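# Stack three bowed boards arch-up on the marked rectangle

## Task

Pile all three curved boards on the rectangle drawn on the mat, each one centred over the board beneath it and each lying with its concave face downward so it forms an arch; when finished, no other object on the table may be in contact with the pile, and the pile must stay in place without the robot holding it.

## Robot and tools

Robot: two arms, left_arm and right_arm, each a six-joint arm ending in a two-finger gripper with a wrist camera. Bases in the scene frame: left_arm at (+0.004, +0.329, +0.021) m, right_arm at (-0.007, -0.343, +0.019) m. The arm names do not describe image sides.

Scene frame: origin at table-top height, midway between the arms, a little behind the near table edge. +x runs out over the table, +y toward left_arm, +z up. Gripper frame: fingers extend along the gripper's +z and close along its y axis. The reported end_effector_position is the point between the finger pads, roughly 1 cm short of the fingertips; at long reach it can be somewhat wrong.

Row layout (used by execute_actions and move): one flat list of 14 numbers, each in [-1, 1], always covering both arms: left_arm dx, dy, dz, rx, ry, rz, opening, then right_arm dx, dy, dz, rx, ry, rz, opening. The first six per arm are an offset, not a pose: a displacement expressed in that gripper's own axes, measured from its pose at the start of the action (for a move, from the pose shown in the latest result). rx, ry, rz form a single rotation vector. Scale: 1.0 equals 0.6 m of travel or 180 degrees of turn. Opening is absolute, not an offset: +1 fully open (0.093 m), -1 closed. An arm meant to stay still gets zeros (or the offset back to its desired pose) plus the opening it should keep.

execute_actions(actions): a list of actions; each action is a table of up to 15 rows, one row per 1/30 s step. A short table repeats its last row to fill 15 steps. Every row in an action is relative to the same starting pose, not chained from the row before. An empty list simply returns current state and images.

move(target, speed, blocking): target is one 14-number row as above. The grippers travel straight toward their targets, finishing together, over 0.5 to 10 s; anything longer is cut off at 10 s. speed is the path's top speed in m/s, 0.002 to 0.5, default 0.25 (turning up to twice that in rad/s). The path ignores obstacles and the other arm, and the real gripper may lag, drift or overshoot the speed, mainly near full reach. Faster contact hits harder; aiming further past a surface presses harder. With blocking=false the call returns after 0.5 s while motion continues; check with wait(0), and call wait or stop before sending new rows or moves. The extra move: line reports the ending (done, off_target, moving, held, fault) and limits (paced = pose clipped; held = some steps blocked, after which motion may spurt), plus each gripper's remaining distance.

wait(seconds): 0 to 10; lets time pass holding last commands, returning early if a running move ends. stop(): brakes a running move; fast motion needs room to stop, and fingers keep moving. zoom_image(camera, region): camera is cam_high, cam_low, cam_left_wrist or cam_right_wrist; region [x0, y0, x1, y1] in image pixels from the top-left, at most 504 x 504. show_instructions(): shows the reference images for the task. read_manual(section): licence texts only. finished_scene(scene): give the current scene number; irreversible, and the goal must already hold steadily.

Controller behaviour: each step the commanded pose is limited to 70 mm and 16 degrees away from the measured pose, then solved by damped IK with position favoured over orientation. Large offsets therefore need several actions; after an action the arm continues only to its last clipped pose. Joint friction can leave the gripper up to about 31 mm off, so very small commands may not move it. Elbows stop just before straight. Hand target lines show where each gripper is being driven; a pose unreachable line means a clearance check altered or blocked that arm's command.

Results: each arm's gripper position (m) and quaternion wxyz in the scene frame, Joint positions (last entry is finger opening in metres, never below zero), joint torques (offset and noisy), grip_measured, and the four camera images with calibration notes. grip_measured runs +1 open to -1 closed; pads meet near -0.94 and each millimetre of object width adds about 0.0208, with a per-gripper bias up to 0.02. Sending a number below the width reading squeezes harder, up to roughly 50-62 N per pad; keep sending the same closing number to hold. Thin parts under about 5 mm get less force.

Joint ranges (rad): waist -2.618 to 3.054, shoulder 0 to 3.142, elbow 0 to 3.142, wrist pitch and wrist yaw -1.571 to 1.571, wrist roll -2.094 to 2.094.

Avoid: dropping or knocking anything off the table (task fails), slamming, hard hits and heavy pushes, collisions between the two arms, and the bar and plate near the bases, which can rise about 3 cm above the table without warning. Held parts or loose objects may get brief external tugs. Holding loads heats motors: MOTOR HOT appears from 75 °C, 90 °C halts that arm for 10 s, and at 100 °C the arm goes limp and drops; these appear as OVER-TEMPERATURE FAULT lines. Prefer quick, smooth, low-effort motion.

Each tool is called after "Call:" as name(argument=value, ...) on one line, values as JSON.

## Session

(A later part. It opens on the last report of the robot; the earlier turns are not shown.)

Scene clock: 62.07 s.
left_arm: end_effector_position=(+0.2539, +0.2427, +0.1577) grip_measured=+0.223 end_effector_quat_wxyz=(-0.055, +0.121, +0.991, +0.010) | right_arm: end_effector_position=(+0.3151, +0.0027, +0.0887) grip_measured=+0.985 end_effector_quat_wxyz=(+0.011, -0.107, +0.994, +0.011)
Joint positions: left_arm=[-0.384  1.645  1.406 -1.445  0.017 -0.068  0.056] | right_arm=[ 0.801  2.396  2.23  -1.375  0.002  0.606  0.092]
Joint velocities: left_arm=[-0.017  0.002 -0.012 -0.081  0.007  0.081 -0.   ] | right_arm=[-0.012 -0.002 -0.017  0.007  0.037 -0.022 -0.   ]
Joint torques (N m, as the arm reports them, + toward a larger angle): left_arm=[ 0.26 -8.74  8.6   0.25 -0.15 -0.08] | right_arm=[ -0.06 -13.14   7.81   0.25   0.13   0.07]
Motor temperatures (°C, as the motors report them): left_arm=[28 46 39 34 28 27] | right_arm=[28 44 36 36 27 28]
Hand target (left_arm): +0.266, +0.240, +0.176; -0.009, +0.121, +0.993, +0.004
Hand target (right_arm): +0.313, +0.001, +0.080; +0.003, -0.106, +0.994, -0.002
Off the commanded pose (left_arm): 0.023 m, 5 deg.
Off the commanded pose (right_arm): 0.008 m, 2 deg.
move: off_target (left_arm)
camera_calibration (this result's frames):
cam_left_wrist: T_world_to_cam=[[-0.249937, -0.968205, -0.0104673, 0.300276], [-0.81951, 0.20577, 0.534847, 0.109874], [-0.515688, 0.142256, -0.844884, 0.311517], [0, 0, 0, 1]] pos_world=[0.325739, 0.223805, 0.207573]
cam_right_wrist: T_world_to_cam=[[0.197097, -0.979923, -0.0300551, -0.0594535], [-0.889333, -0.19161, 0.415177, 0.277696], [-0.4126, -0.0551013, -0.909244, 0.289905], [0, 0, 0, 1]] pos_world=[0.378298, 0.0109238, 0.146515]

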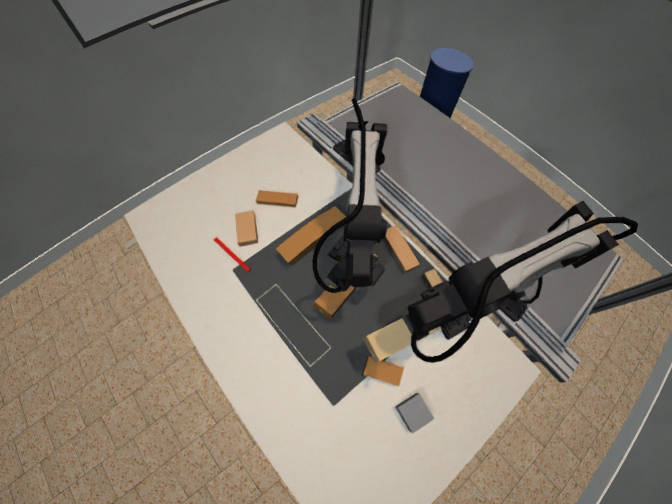

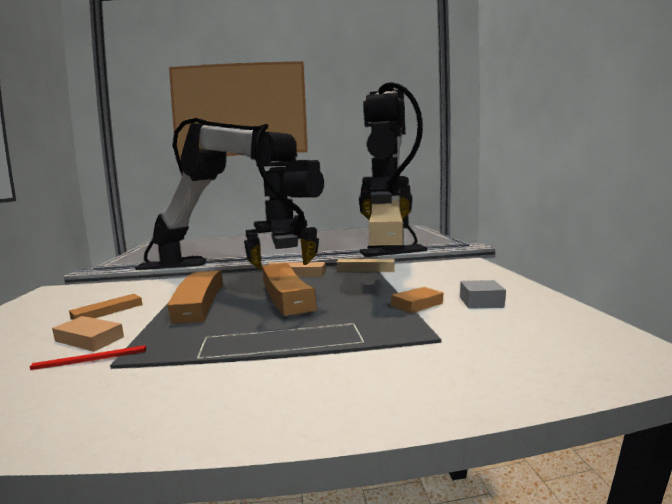

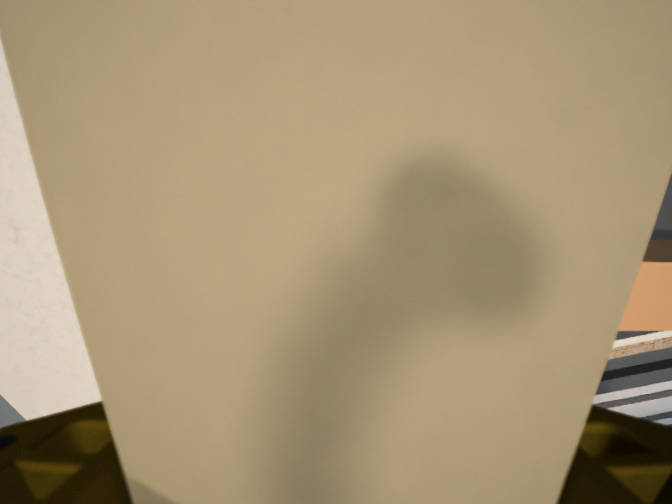

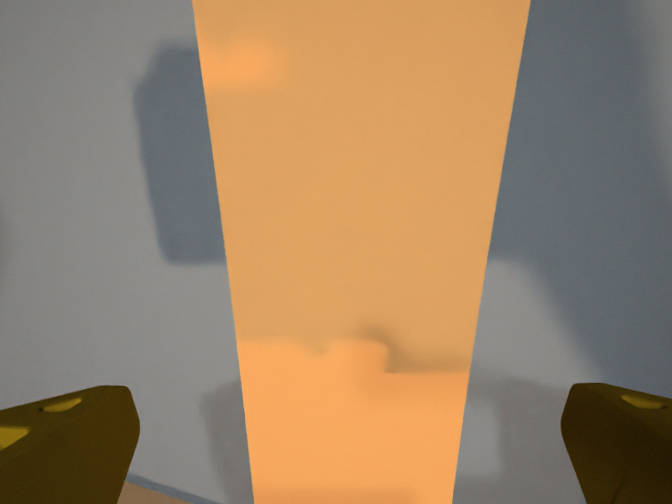

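Fine (finger centre ~350).

Call:
move(target=[-0.018,0,-0.03,0,-0.028,0,0,0,-0.004,0.1,0,0,0,1], speed=0.08)

Call:
execute_actions(actions=[[[-0.018,0,-0.03,0,-0.028,0,0,0,0,0,0,0,0,-0.1]],[[-0.018,0,-0.03,0,-0.028,0,0,0,0,0,0,0,0,-0.1]]])

Call:
move(target=[-0.018,0,-0.03,0,-0.028,0,0,0,0,-0.13,0,0,0,-0.1], speed=0.1)

Scene clock: 66.10 s.
left_arm: end_effector_position=(+0.2536, +0.2428, +0.1565) grip_measured=+0.223 end_effector_quat_wxyz=(-0.058, +0.121, +0.991, +0.011) | right_arm: end_effector_position=(+0.3177, +0.0058, +0.0401) grip_measured=+0.985 end_effector_quat_wxyz=(+0.019, -0.107, +0.994, +0.018)
Joint positions: left_arm=[-0.384  1.65   1.406 -1.447  0.017 -0.068  0.056] | right_arm=[ 0.801  2.396  2.036 -1.16   0.003  0.608  0.092]
Joint velocities: left_arm=[ 0.012 -0.012 -0.017  0.037  0.007  0.037 -0.   ] | right_arm=[ 0.017 -0.017 -0.007  0.037 -0.007  0.066  0.   ]
Joint torques (N m, as the arm reports them, + toward a larger angle): left_arm=[ 0.17 -9.08  8.31  0.22 -0.15 -0.12] | right_arm=[ -0.59 -14.26   5.21   0.51  -0.02  -0.03]
Motor temperatures (°C, as the motors report them): left_arm=[28 47 39 34 28 27] | right_arm=[28 45 36 36 27 28]
Hand target (left_arm): +0.266, +0.240, +0.174; -0.011, +0.121, +0.993, +0.005
Hand target (right_arm): +0.317, +0.001, +0.029; +0.011, -0.107, +0.994, +0.011
Off the commanded pose (left_arm): 0.022 m, 5 deg.
Off the commanded pose (right_arm): 0.012 m, 1 deg.
move: off_target (left_arm, right_arm)
camera_calibration (this result's frames):
cam_left_wrist: T_world_to_cam=[[-0.249902, -0.96821, -0.0108772, 0.300359], [-0.816019, 0.204547, 0.540623, 0.10871], [-0.521211, 0.143979, -0.841195, 0.310758], [0, 0, 0, 1]] pos_world=[0.32574, 0.223832, 0.205904]
cam_right_wrist: T_world_to_cam=[[0.196382, -0.979627, -0.0420188, -0.0576957], [-0.895498, -0.196642, 0.399267, 0.303427], [-0.399396, -0.040781, -0.915871, 0.242976], [0, 0, 0, 1]] pos_world=[0.380092, 0.0130552, 0.0989625]

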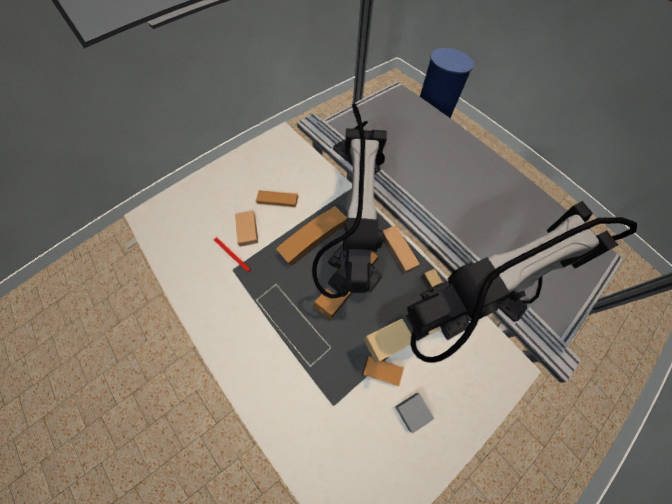

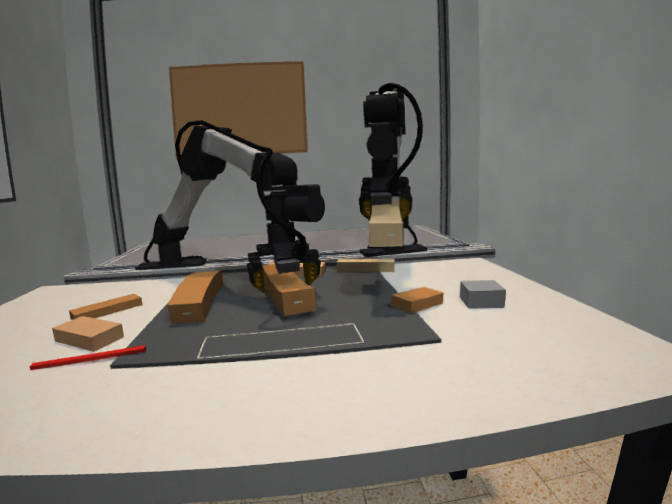

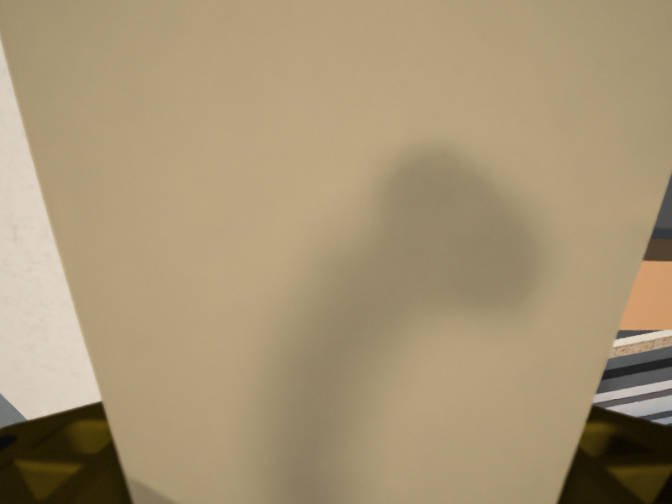

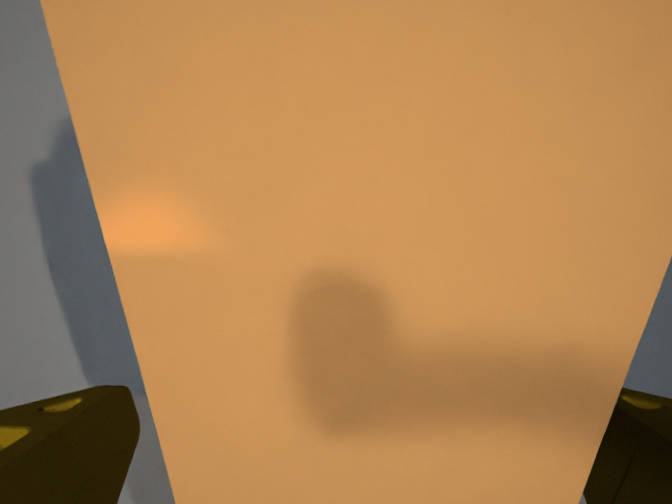

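Scene clock: 67.10 s.
left_arm: end_effector_position=(+0.2536, +0.2428, +0.1565) grip_measured=+0.223 end_effector_quat_wxyz=(-0.058, +0.121, +0.991, +0.011) | right_arm: end_effector_position=(+0.3179, +0.0033, +0.0400) grip_measured=+0.140 end_effector_quat_wxyz=(+0.018, -0.105, +0.994, +0.013)
Joint positions: left_arm=[-0.384  1.65   1.406 -1.447  0.017 -0.068  0.056] | right_arm=[ 0.799  2.396  2.036 -1.168  0.009  0.609  0.052]
Joint velocities: left_arm=[-0.002 -0.002 -0.002 -0.007 -0.051  0.037 -0.001] | right_arm=[-0.007 -0.012  0.002 -0.007  0.037  0.007  0.   ]
Joint torques (N m, as the arm reports them, + toward a larger angle): left_arm=[-0.09 -8.58  8.43  0.25 -0.13 -0.13] | right_arm=[ -0.15 -15.09   6.93   0.45   0.01   0.03]
Motor temperatures (°C, as the motors report them): left_arm=[28 47 39 34 28 27] | right_arm=[28 46 36 35 27 28]
Hand target (left_arm): +0.265, +0.240, +0.173; -0.015, +0.121, +0.993, +0.006
Hand target (right_arm): +0.318, +0.003, +0.040; +0.018, -0.105, +0.994, +0.013
Off the commanded pose (left_arm): 0.021 m, 5 deg.
Off the commanded pose (right_arm): 0.000 m, 0 deg.
camera_calibration (this result's frames):
cam_left_wrist: T_world_to_cam=[[-0.249902, -0.96821, -0.0108772, 0.300359], [-0.816019, 0.204547, 0.540623, 0.10871], [-0.521211, 0.143979, -0.841195, 0.310758], [0, 0, 0, 1]] pos_world=[0.32574, 0.223832, 0.205904]
cam_right_wrist: T_world_to_cam=[[0.193109, -0.980636, -0.0325916, -0.0595315], [-0.896035, -0.189789, 0.401374, 0.303147], [-0.399788, -0.0483057, -0.915334, 0.242973], [0, 0, 0, 1]] pos_world=[0.380264, 0.0108921, 0.0987861]

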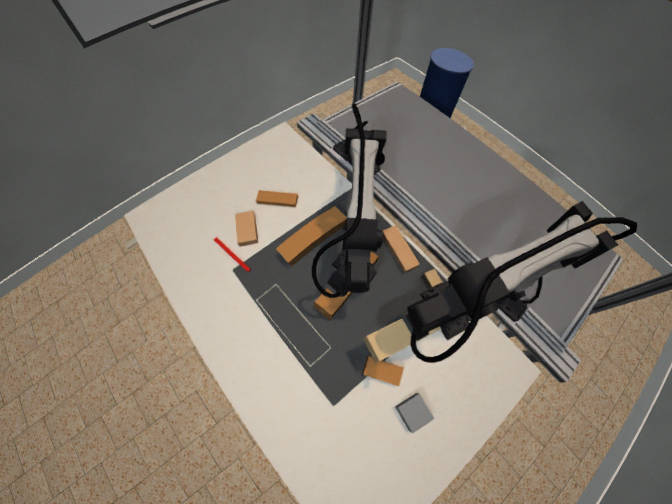

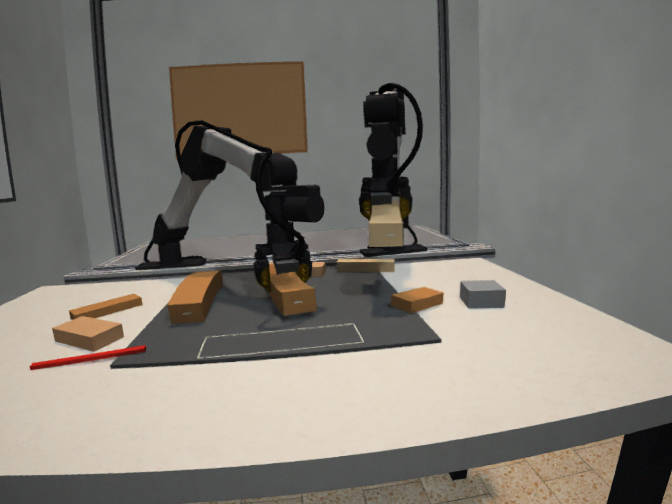

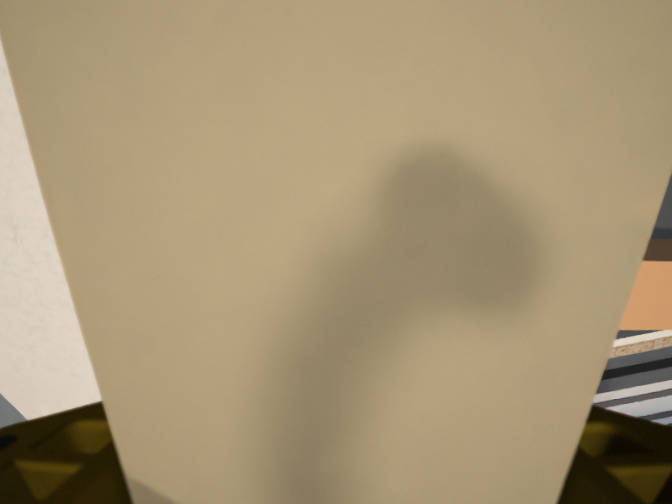

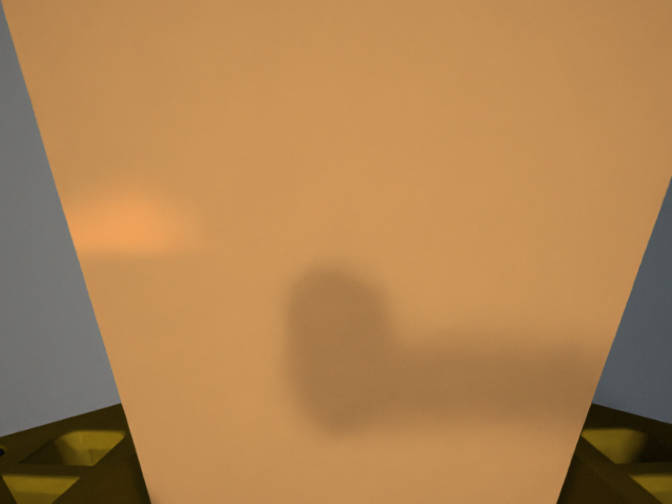

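Scene clock: 68.50 s.
left_arm: end_effector_position=(+0.2533, +0.2429, +0.1553) grip_measured=+0.223 end_effector_quat_wxyz=(-0.062, +0.121, +0.991, +0.011) | right_arm: end_effector_position=(+0.3135, -0.0018, +0.1096) grip_measured=+0.140 end_effector_quat_wxyz=(+0.010, -0.105, +0.994, +0.006)
Joint positions: left_arm=[-0.384  1.655  1.406 -1.449  0.017 -0.068  0.056] | right_arm=[ 0.799  2.396  2.313 -1.467  0.009  0.609  0.052]
Joint velocities: left_arm=[-0.007 -0.012 -0.022 -0.051 -0.037 -0.022  0.001] | right_arm=[-0.002 -0.002 -0.007  0.037  0.051 -0.037 -0.001]
Joint torques (N m, as the arm reports them, + toward a larger angle): left_arm=[ 0.02 -9.16  8.42  0.27 -0.13 -0.16] | right_arm=[  0.02 -15.4    8.93   0.28  -0.02   0.  ]
Motor temperatures (°C, as the motors report them): left_arm=[28 47 39 33 28 27] | right_arm=[28 46 36 35 27 28]
Hand target (left_arm): +0.265, +0.240, +0.173; -0.015, +0.121, +0.993, +0.006
Hand target (right_arm): +0.315, +0.001, +0.118; +0.019, -0.105, +0.994, +0.013
Off the commanded pose (left_arm): 0.022 m, 5 deg.
Off the commanded pose (right_arm): 0.009 m, 1 deg.
move: off_target (left_arm)
camera_calibration (this result's frames):
cam_left_wrist: T_world_to_cam=[[-0.249869, -0.968214, -0.0112873, 0.300442], [-0.812491, 0.203312, 0.546373, 0.107551], [-0.526711, 0.145692, -0.837466, 0.309995], [0, 0, 0, 1]] pos_world=[0.325733, 0.223862, 0.204239]
cam_right_wrist: T_world_to_cam=[[0.192827, -0.981032, -0.0198648, -0.0627933], [-0.889938, -0.183378, 0.417591, 0.266655], [-0.413313, -0.0628443, -0.908418, 0.308179], [0, 0, 0, 1]] pos_world=[0.376789, 0.00666372, 0.167355]

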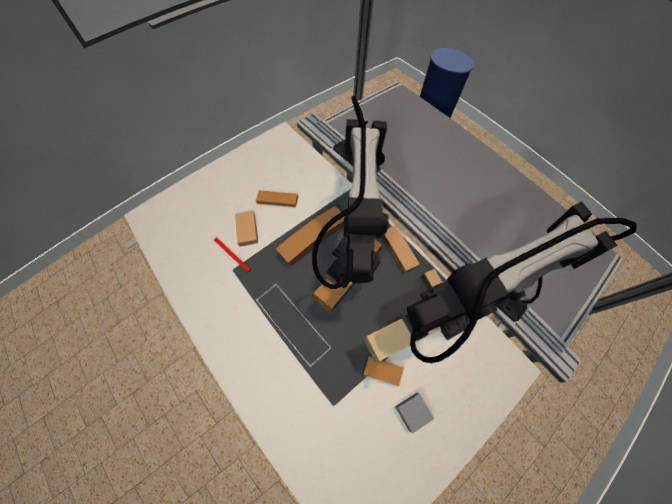

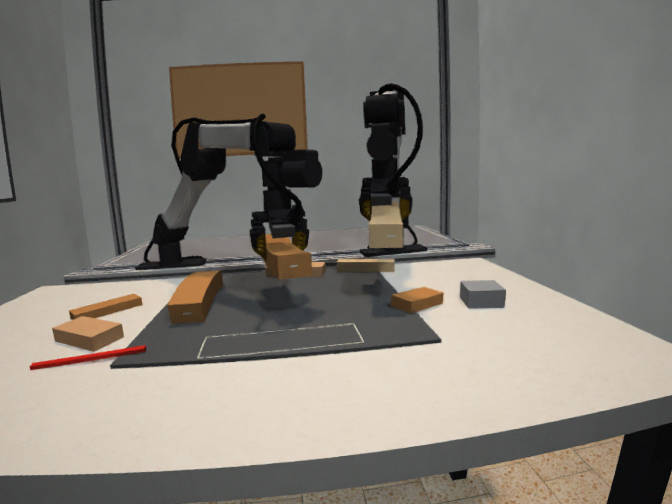

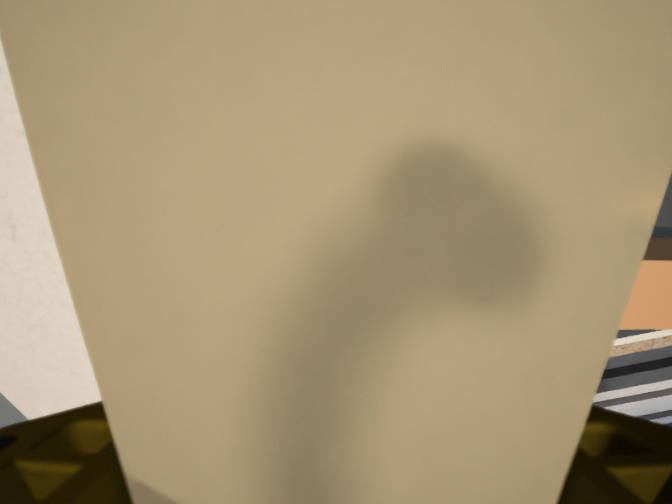

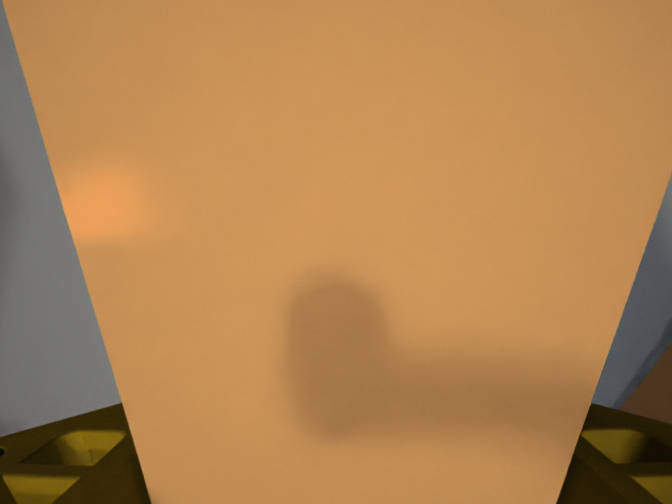

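Call:
move(target=[-0.018,0,-0.03,0,-0.028,0,0,-0.04,-0.065,-0.01,0,0,-0.446,-0.1], speed=0.15)

Call:
zoom_image(camera="cam_low", region=[150, 180, 410, 370])

Scene clock: 77.00 s.
left_arm: end_effector_position=(+0.2530, +0.2430, +0.1533) grip_measured=+0.223 end_effector_quat_wxyz=(-0.067, +0.121, +0.990, +0.012) | right_arm: end_effector_position=(+0.3398, -0.0346, +0.1094) grip_measured=+0.142 end_effector_quat_wxyz=(-0.003, +0.721, -0.692, +0.002)
Joint positions: left_arm=[-0.384  1.664  1.406 -1.451  0.017 -0.068  0.056] | right_arm=[ 0.709  2.396  2.313 -1.484  0.009 -0.882  0.052]
Joint velocities: left_arm=[ 0.012 -0.002  0.022  0.007  0.007 -0.037 -0.   ] | right_arm=[ 0.022 -0.002  0.012  0.007  0.051 -0.095 -0.001]
Joint torques (N m, as the arm reports them, + toward a larger angle): left_arm=[ 0.02 -9.24  8.28  0.23 -0.15 -0.09] | right_arm=[ -0.74 -14.65   9.15   0.23  -0.08  -0.1 ]
Motor temperatures (°C, as the motors report them): left_arm=[28 48 40 33 28 27] | right_arm=[28 49 36 35 27 28]
Hand target (left_arm): +0.265, +0.240, +0.172; -0.018, +0.121, +0.992, +0.006
Hand target (right_arm): +0.346, -0.035, +0.116; -0.012, +0.721, -0.692, +0.003
Off the commanded pose (left_arm): 0.023 m, 6 deg.
Off the commanded pose (right_arm): 0.008 m, 1 deg.
move: off_target (left_arm)
camera_calibration (this result's frames):
cam_left_wrist: T_world_to_cam=[[-0.249823, -0.968218, -0.0119257, 0.300556], [-0.806927, 0.201367, 0.555266, 0.106151], [-0.535217, 0.148341, -0.831587, 0.308708], [0, 0, 0, 1]] pos_world=[0.325968, 0.223834, 0.20136]
cam_right_wrist: T_world_to_cam=[[0.999703, 0.0242554, -0.00236233, -0.341265], [0.0228576, -0.899625, 0.436065, -0.0528645], [0.00845169, -0.435989, -0.899912, 0.159554], [0, 0, 0, 1]] pos_world=[0.341024, 0.0302832, 0.165831]

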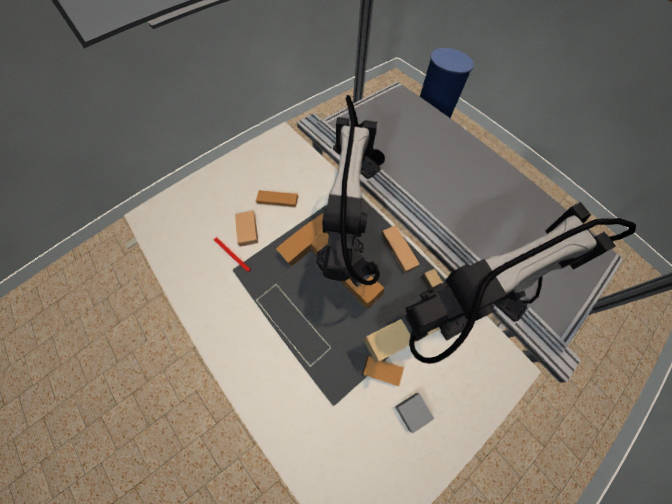

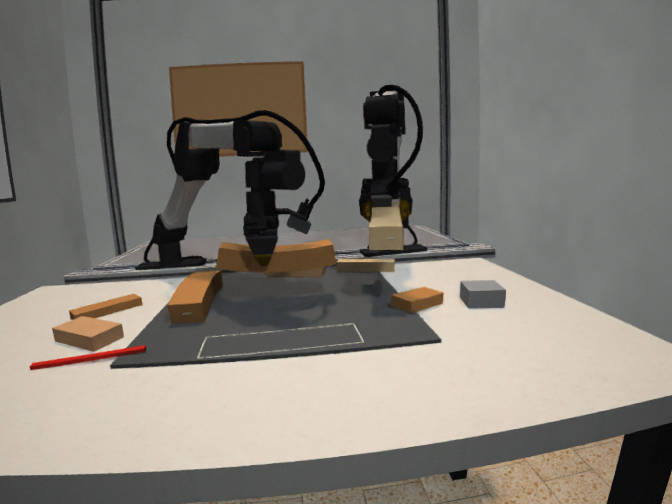

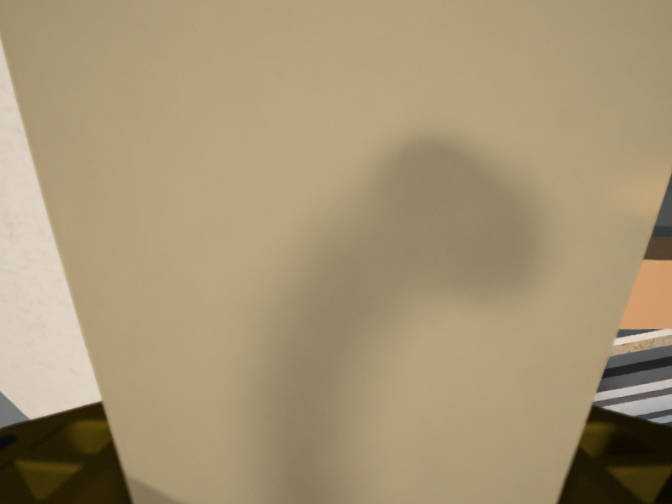

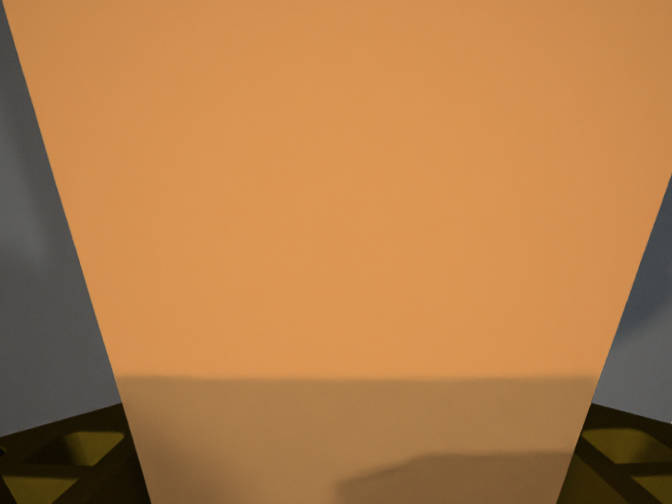

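Region (150, 180, 410, 370) of cam_low's 672x504 image, scaled by 1.938, with more detail than that image has; it fills the top 368 rows of this view, and the rest is white.

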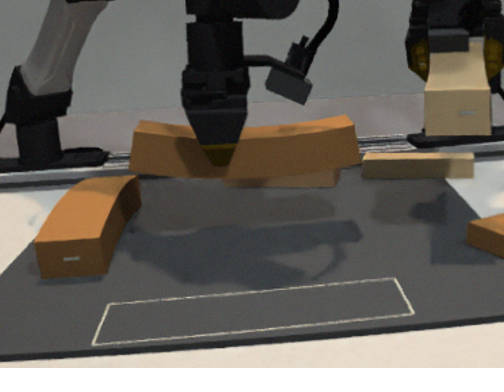

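Call:
move(target=[-0.018,0,-0.04,0,-0.03,0.42,0,0,0,-0.01,0,0,0,-0.1], speed=0.2)

Call:
zoom_image(camera="cam_low", region=[200, 160, 460, 300])

Scene clock: 83.17 s.
left_arm: end_effector_position=(+0.2626, +0.2441, +0.1595) grip_measured=+0.221 end_effector_quat_wxyz=(-0.047, +0.703, +0.709, -0.028) | right_arm: end_effector_position=(+0.3345, -0.0397, +0.1094) grip_measured=+0.142 end_effector_quat_wxyz=(+0.012, +0.724, -0.690, +0.002)
Joint positions: left_arm=[-0.366  1.673  1.443 -1.453  0.021  1.27   0.056] | right_arm=[ 0.709  2.396  2.313 -1.514  0.011 -0.888  0.052]
Joint velocities: left_arm=[-0.002  0.002  0.017  0.007 -0.066  0.051  0.001] | right_arm=[-0.007 -0.017 -0.012  0.007 -0.007  0.007  0.   ]
Joint torques (N m, as the arm reports them, + toward a larger angle): left_arm=[ 1.23 -7.89  8.64 -0.11  0.43 -0.01] | right_arm=[ -0.32 -14.52   9.06   0.27  -0.14   0.09]
Motor temperatures (°C, as the motors report them): left_arm=[28 49 41 33 29 27] | right_arm=[28 51 37 35 27 28]
Hand target (left_arm): +0.266, +0.240, +0.175; -0.017, +0.703, +0.710, -0.035
Hand target (right_arm): +0.340, -0.035, +0.115; -0.003, +0.721, -0.692, +0.002
Off the commanded pose (left_arm): 0.017 m, 4 deg.
Off the commanded pose (right_arm): 0.009 m, 2 deg.
move: off_target (left_arm)
camera_calibration (this result's frames):
cam_left_wrist: T_world_to_cam=[[-0.994904, -0.000574655, 0.100825, 0.245484], [0.0459684, 0.887424, 0.458656, -0.265853], [-0.0897383, 0.460954, -0.882875, 0.13378], [0, 0, 0, 1]] pos_world=[0.268459, 0.174399, 0.215295]
cam_right_wrist: T_world_to_cam=[[0.999244, 0.0302433, -0.0244255, -0.333067], [0.0380438, -0.889988, 0.454394, -0.0640313], [-0.007996, -0.45498, -0.890466, 0.161165], [0, 0, 0, 1]] pos_world=[0.33654, 0.026413, 0.164472]

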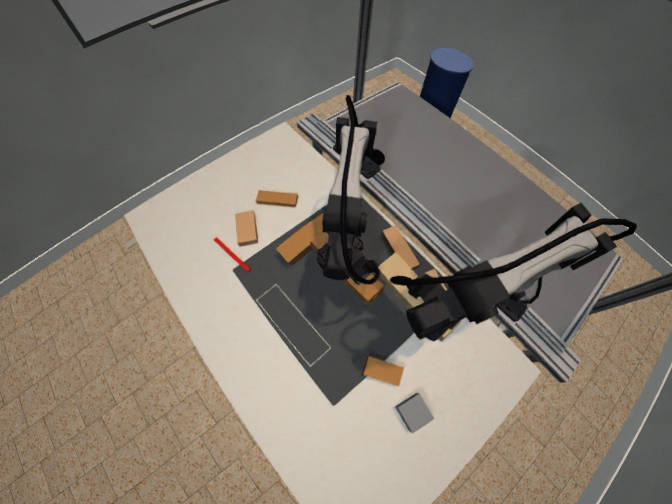

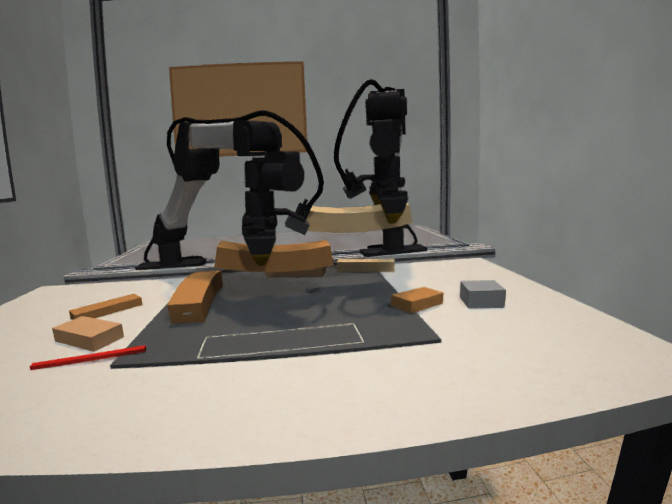

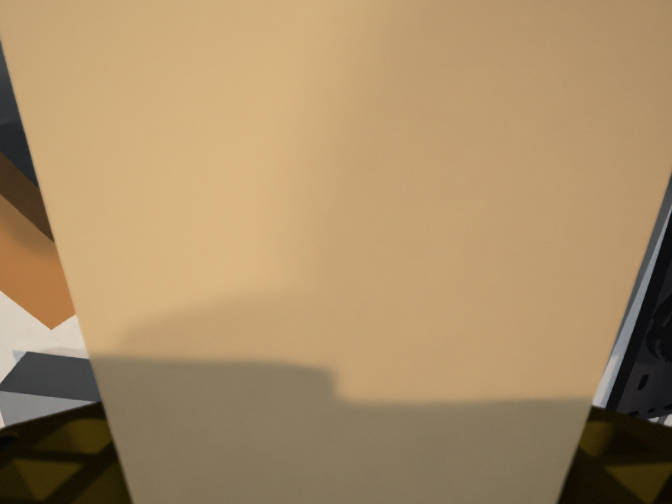

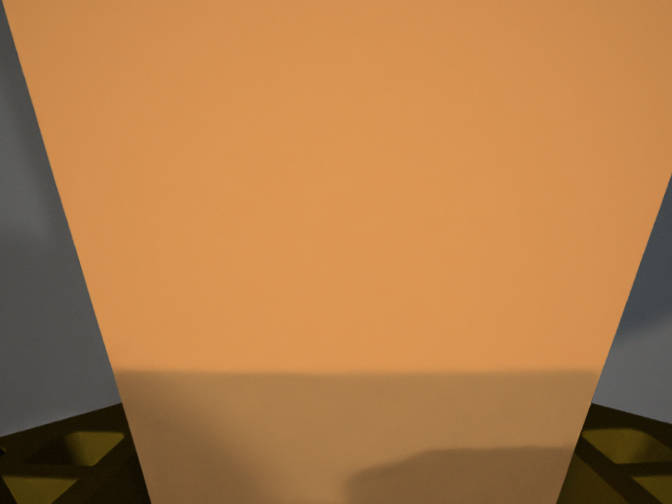

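Region (200, 160, 460, 300) of cam_low's 672x504 image, scaled by 1.938, with more detail than that image has; it fills the top 271 rows of this view, and the rest is white.

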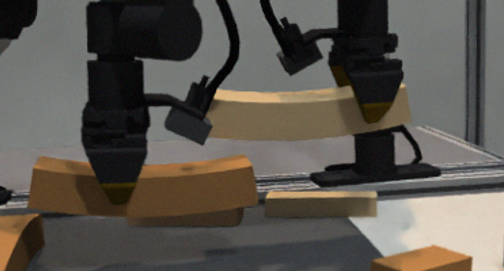

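Call:
move(target=[0,0,-0.06,0,0,-0.5,0,0,0,-0.01,0,0,0,-0.1], speed=0.2)

Call:
move(target=[0.05,-0.03,-0.08,0.5,0,0,0,0,0.135,0.06,0,0,0,-0.1], speed=0.15)

Scene clock: 95.77 s.
left_arm: end_effector_position=(+0.2582, +0.2449, +0.1777) grip_measured=+0.223 end_effector_quat_wxyz=(-0.073, +0.001, +0.997, +0.019) | right_arm: end_effector_position=(+0.3322, -0.0418, +0.1095) grip_measured=+0.142 end_effector_quat_wxyz=(+0.019, +0.724, -0.690, +0.001)
Joint positions: left_arm=[-0.366  1.698  1.538 -1.565  0.022 -0.289  0.056] | right_arm=[ 0.709  2.396  2.313 -1.527  0.011 -0.888  0.052]
Joint velocities: left_arm=[ 0.002 -0.002 -0.002  0.081 -0.022 -0.007  0.   ] | right_arm=[ 0.002 -0.002  0.002  0.007  0.007 -0.037 -0.   ]
Joint torques (N m, as the arm reports them, + toward a larger angle): left_arm=[ 0.36 -8.66  8.78  0.03 -0.11 -0.16] | right_arm=[ -0.29 -14.38   9.08   0.1   -0.07   0.05]
Motor temperatures (°C, as the motors report them): left_arm=[28 49 42 33 29 27] | right_arm=[28 53 38 34 27 28]
Hand target (left_arm): +0.266, +0.243, +0.195; -0.039, -0.004, +0.999, +0.009
Hand target (right_arm): +0.334, -0.040, +0.115; +0.012, +0.724, -0.690, +0.002
Off the commanded pose (left_arm): 0.019 m, 3 deg.
Off the commanded pose (right_arm): 0.007 m, 1 deg.
joint sent to its limit (left arm) — the command would take joint 4 (wrist pitch) past its lower limit, so that joint was sent only as far as its limit.
move: off_target (left_arm)
camera_calibration (this result's frames):
cam_left_wrist: T_world_to_cam=[[-0.0148764, -0.999064, -0.0406158, 0.255987], [-0.825716, -0.010633, 0.563986, 0.151612], [-0.56389, 0.0419272, -0.824785, 0.363793], [0, 0, 0, 1]] pos_world=[0.334136, 0.242107, 0.224941]
cam_right_wrist: T_world_to_cam=[[0.998958, 0.030057, -0.0343418, -0.329489], [0.0425306, -0.886023, 0.461686, -0.0679748], [-0.0165507, -0.462666, -0.886378, 0.162351], [0, 0, 0, 1]] pos_world=[0.334724, 0.0247905, 0.163972]

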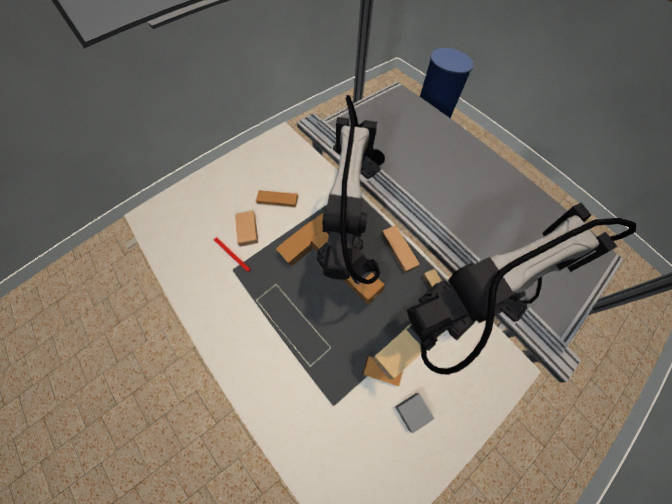

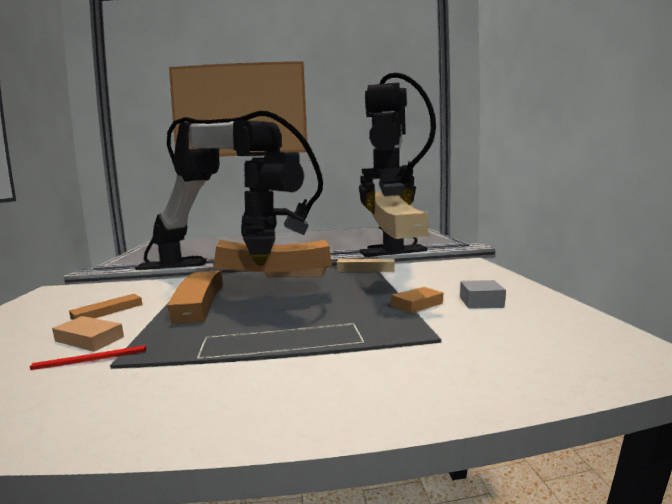

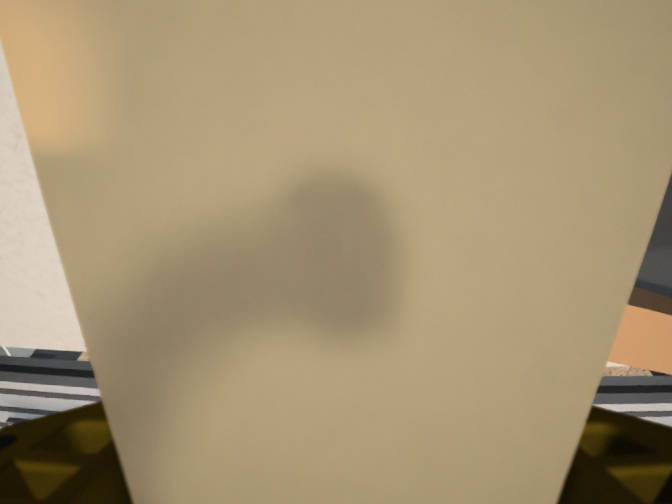

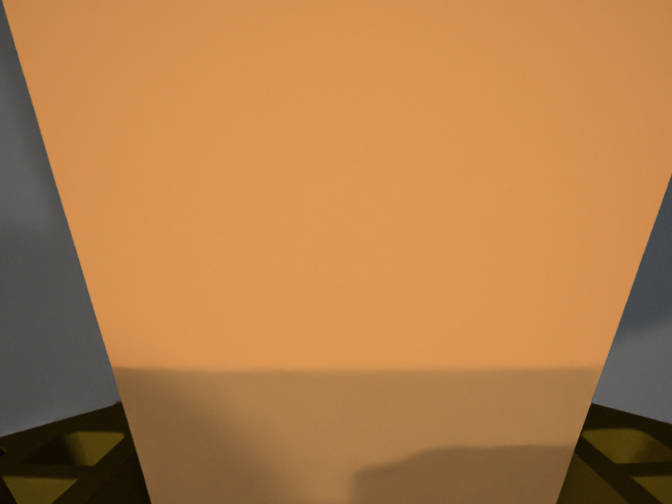

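Scene clock: 101.47 s.
left_arm: end_effector_position=(+0.2286, +0.2227, +0.2121) grip_measured=+0.224 end_effector_quat_wxyz=(-0.018, -0.129, +0.774, -0.620) | right_arm: end_effector_position=(+0.2530, -0.0522, +0.0663) grip_measured=+0.142 end_effector_quat_wxyz=(+0.036, +0.722, -0.691, +0.004)
Joint positions: left_arm=[ 0.214  1.561  0.962 -1.565  1.306  0.406  0.056] | right_arm=[ 0.825  2.133  1.699 -1.212  0.011 -0.769  0.052]
Joint velocities: left_arm=[-0.012  0.002  0.002  0.051 -0.022 -0.007 -0.001] | right_arm=[ 0.007  0.007  0.007  0.007 -0.007 -0.051  0.   ]
Joint torques (N m, as the arm reports them, + toward a larger angle): left_arm=[ 1.03 -6.88  4.82 -0.51  1.28  0.32] | right_arm=[  0.81 -15.26   5.78   0.3   -0.19   0.05]
Motor temperatures (°C, as the motors report them): left_arm=[28 49 42 33 29 27] | right_arm=[28 55 37 34 27 28]
Hand target (left_arm): +0.234, +0.223, +0.228; +0.027, -0.120, +0.754, -0.645
Hand target (right_arm): +0.250, -0.048, +0.076; +0.019, +0.724, -0.690, -0.000
Off the commanded pose (left_arm): 0.018 m, 14 deg.
Off the commanded pose (right_arm): 0.011 m, 2 deg.
joint sent to its limit (left arm) — the command would take joint 4 (wrist pitch) past its lower limit, so that joint was sent only as far as its limit.
move: off_target (left_arm, right_arm)
camera_calibration (this result's frames):
cam_left_wrist: T_world_to_cam=[[0.214014, -0.203594, 0.955378, -0.20603], [-0.928155, 0.262504, 0.263857, 0.133774], [-0.304511, -0.943208, -0.132787, 0.389738], [0, 0, 0, 1]] pos_world=[0.286935, 0.290541, 0.213292]
cam_right_wrist: T_world_to_cam=[[0.998172, 0.0256681, -0.0547114, -0.250276], [0.0491159, -0.872039, 0.486965, -0.0565077], [-0.0352111, -0.488762, -0.871706, 0.120275], [0, 0, 0, 1]] pos_world=[0.256829, 0.0159332, 0.118669]

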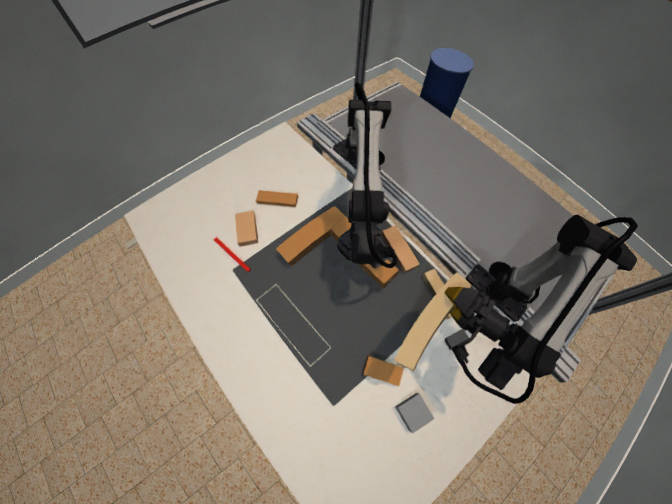

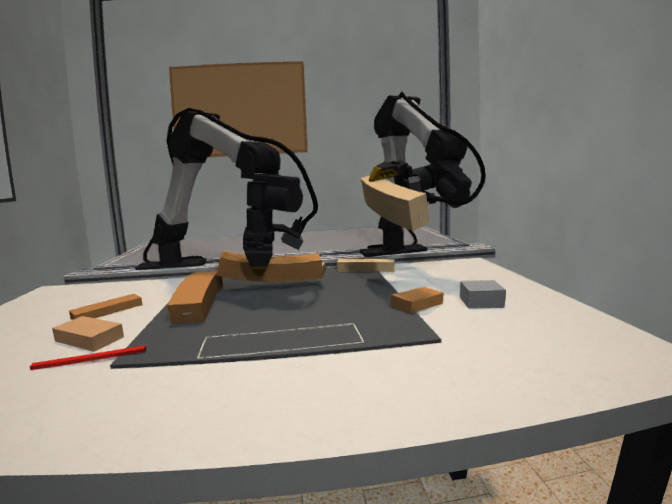

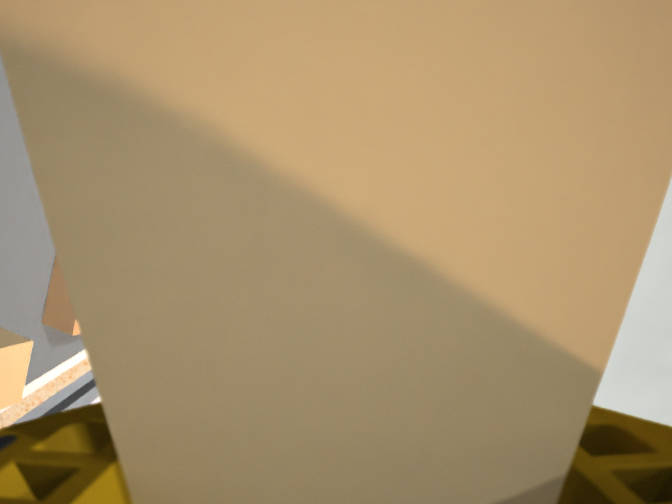

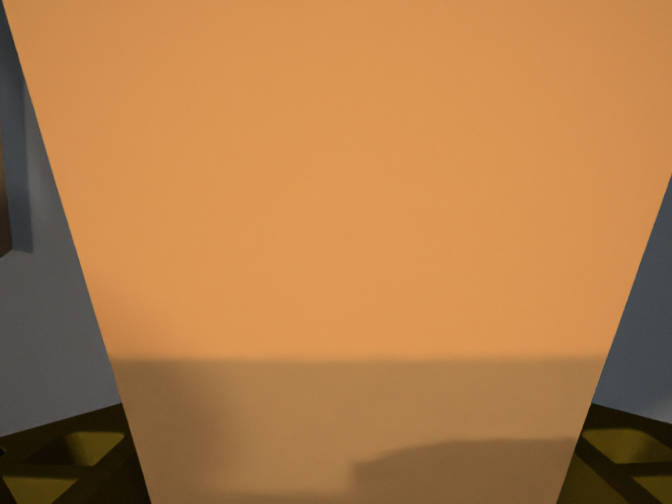

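Call:
move(target=[0,-0.025,0,0,0,0,0,-0.05,-0.015,0.015,0.015,-0.018,0,-0.1], speed=0.06)

Scene clock: 105.57 s.
left_arm: end_effector_position=(+0.2231, +0.2240, +0.2047) grip_measured=+0.224 end_effector_quat_wxyz=(-0.059, -0.161, +0.782, -0.599) | right_arm: end_effector_position=(+0.2561, -0.0344, +0.0511) grip_measured=+0.142 end_effector_quat_wxyz=(+0.017, +0.722, -0.692, +0.004)
Joint positions: left_arm=[ 0.214  1.561  0.962 -1.565  1.251  0.308  0.056] | right_arm=[ 0.848  2.171  1.699 -1.137  0.011 -0.744  0.052]
Joint velocities: left_arm=[-0.002 -0.002  0.007  0.007 -0.037 -0.007 -0.001] | right_arm=[-0.007 -0.007 -0.002  0.066  0.022  0.007  0.   ]
Joint torques (N m, as the arm reports them, + toward a larger angle): left_arm=[-1.19 -7.35  7.35 -0.51  1.09  0.19] | right_arm=[  0.53 -12.62   8.51   0.33  -0.16   0.07]
Motor temperatures (°C, as the motors report them): left_arm=[28 49 41 33 29 27] | right_arm=[28 55 37 34 27 28]
Hand target (left_arm): +0.231, +0.220, +0.226; -0.015, -0.131, +0.775, -0.619
Hand target (right_arm): +0.259, -0.023, +0.055; -0.000, +0.723, -0.691, -0.001
Off the commanded pose (left_arm): 0.024 m, 6 deg.
Off the commanded pose (right_arm): 0.013 m, 2 deg.
joint sent to its limit (left arm) — the command would take joint 4 (wrist pitch) past its lower limit, so that joint was sent only as far as its limit.
move: off_target (left_arm, right_arm)
camera_calibration (this result's frames):
cam_left_wrist: T_world_to_cam=[[0.31446, -0.236023, 0.919461, -0.205243], [-0.892237, 0.257189, 0.371169, 0.101491], [-0.324079, -0.937095, -0.129713, 0.390648], [0, 0, 0, 1]] pos_world=[0.281696, 0.29153, 0.201715]
cam_right_wrist: T_world_to_cam=[[0.999282, 0.0251349, -0.0283358, -0.256273], [0.0354186, -0.885205, 0.46385, -0.0295062], [-0.0134242, -0.464521, -0.88546, 0.111777], [0, 0, 0, 1]] pos_world=[0.258635, 0.0322453, 0.105399]

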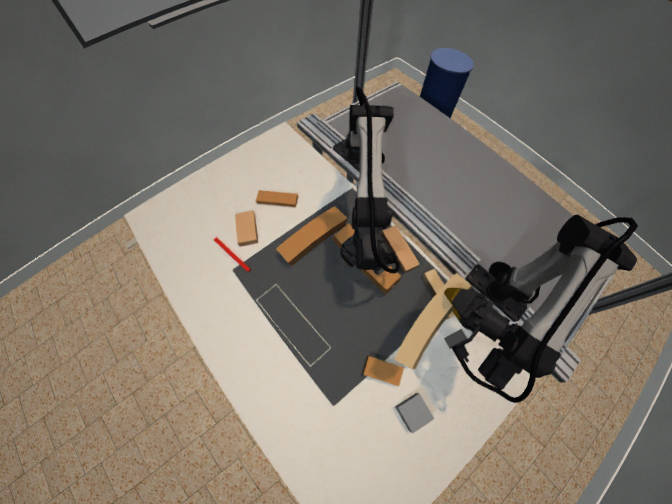

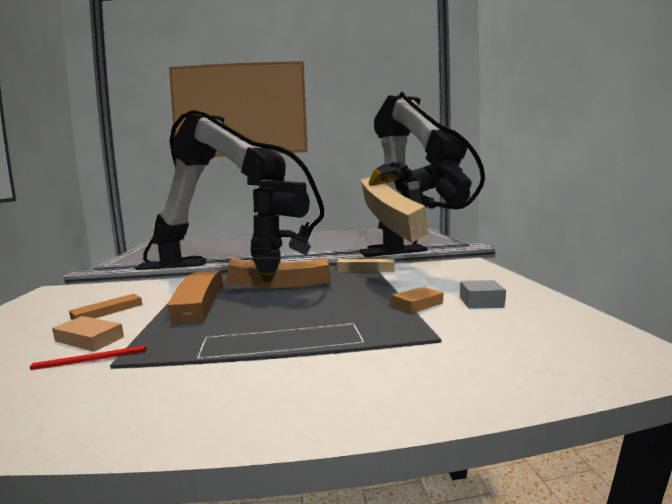

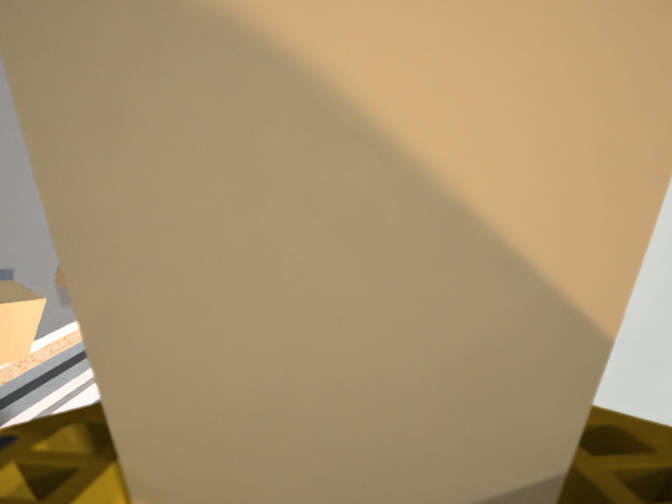

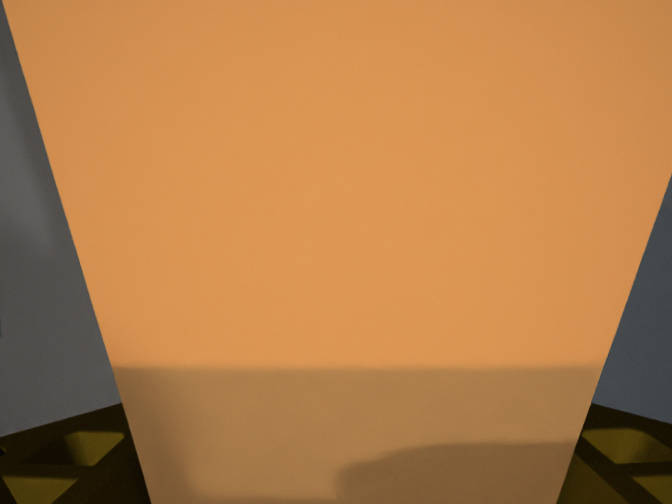

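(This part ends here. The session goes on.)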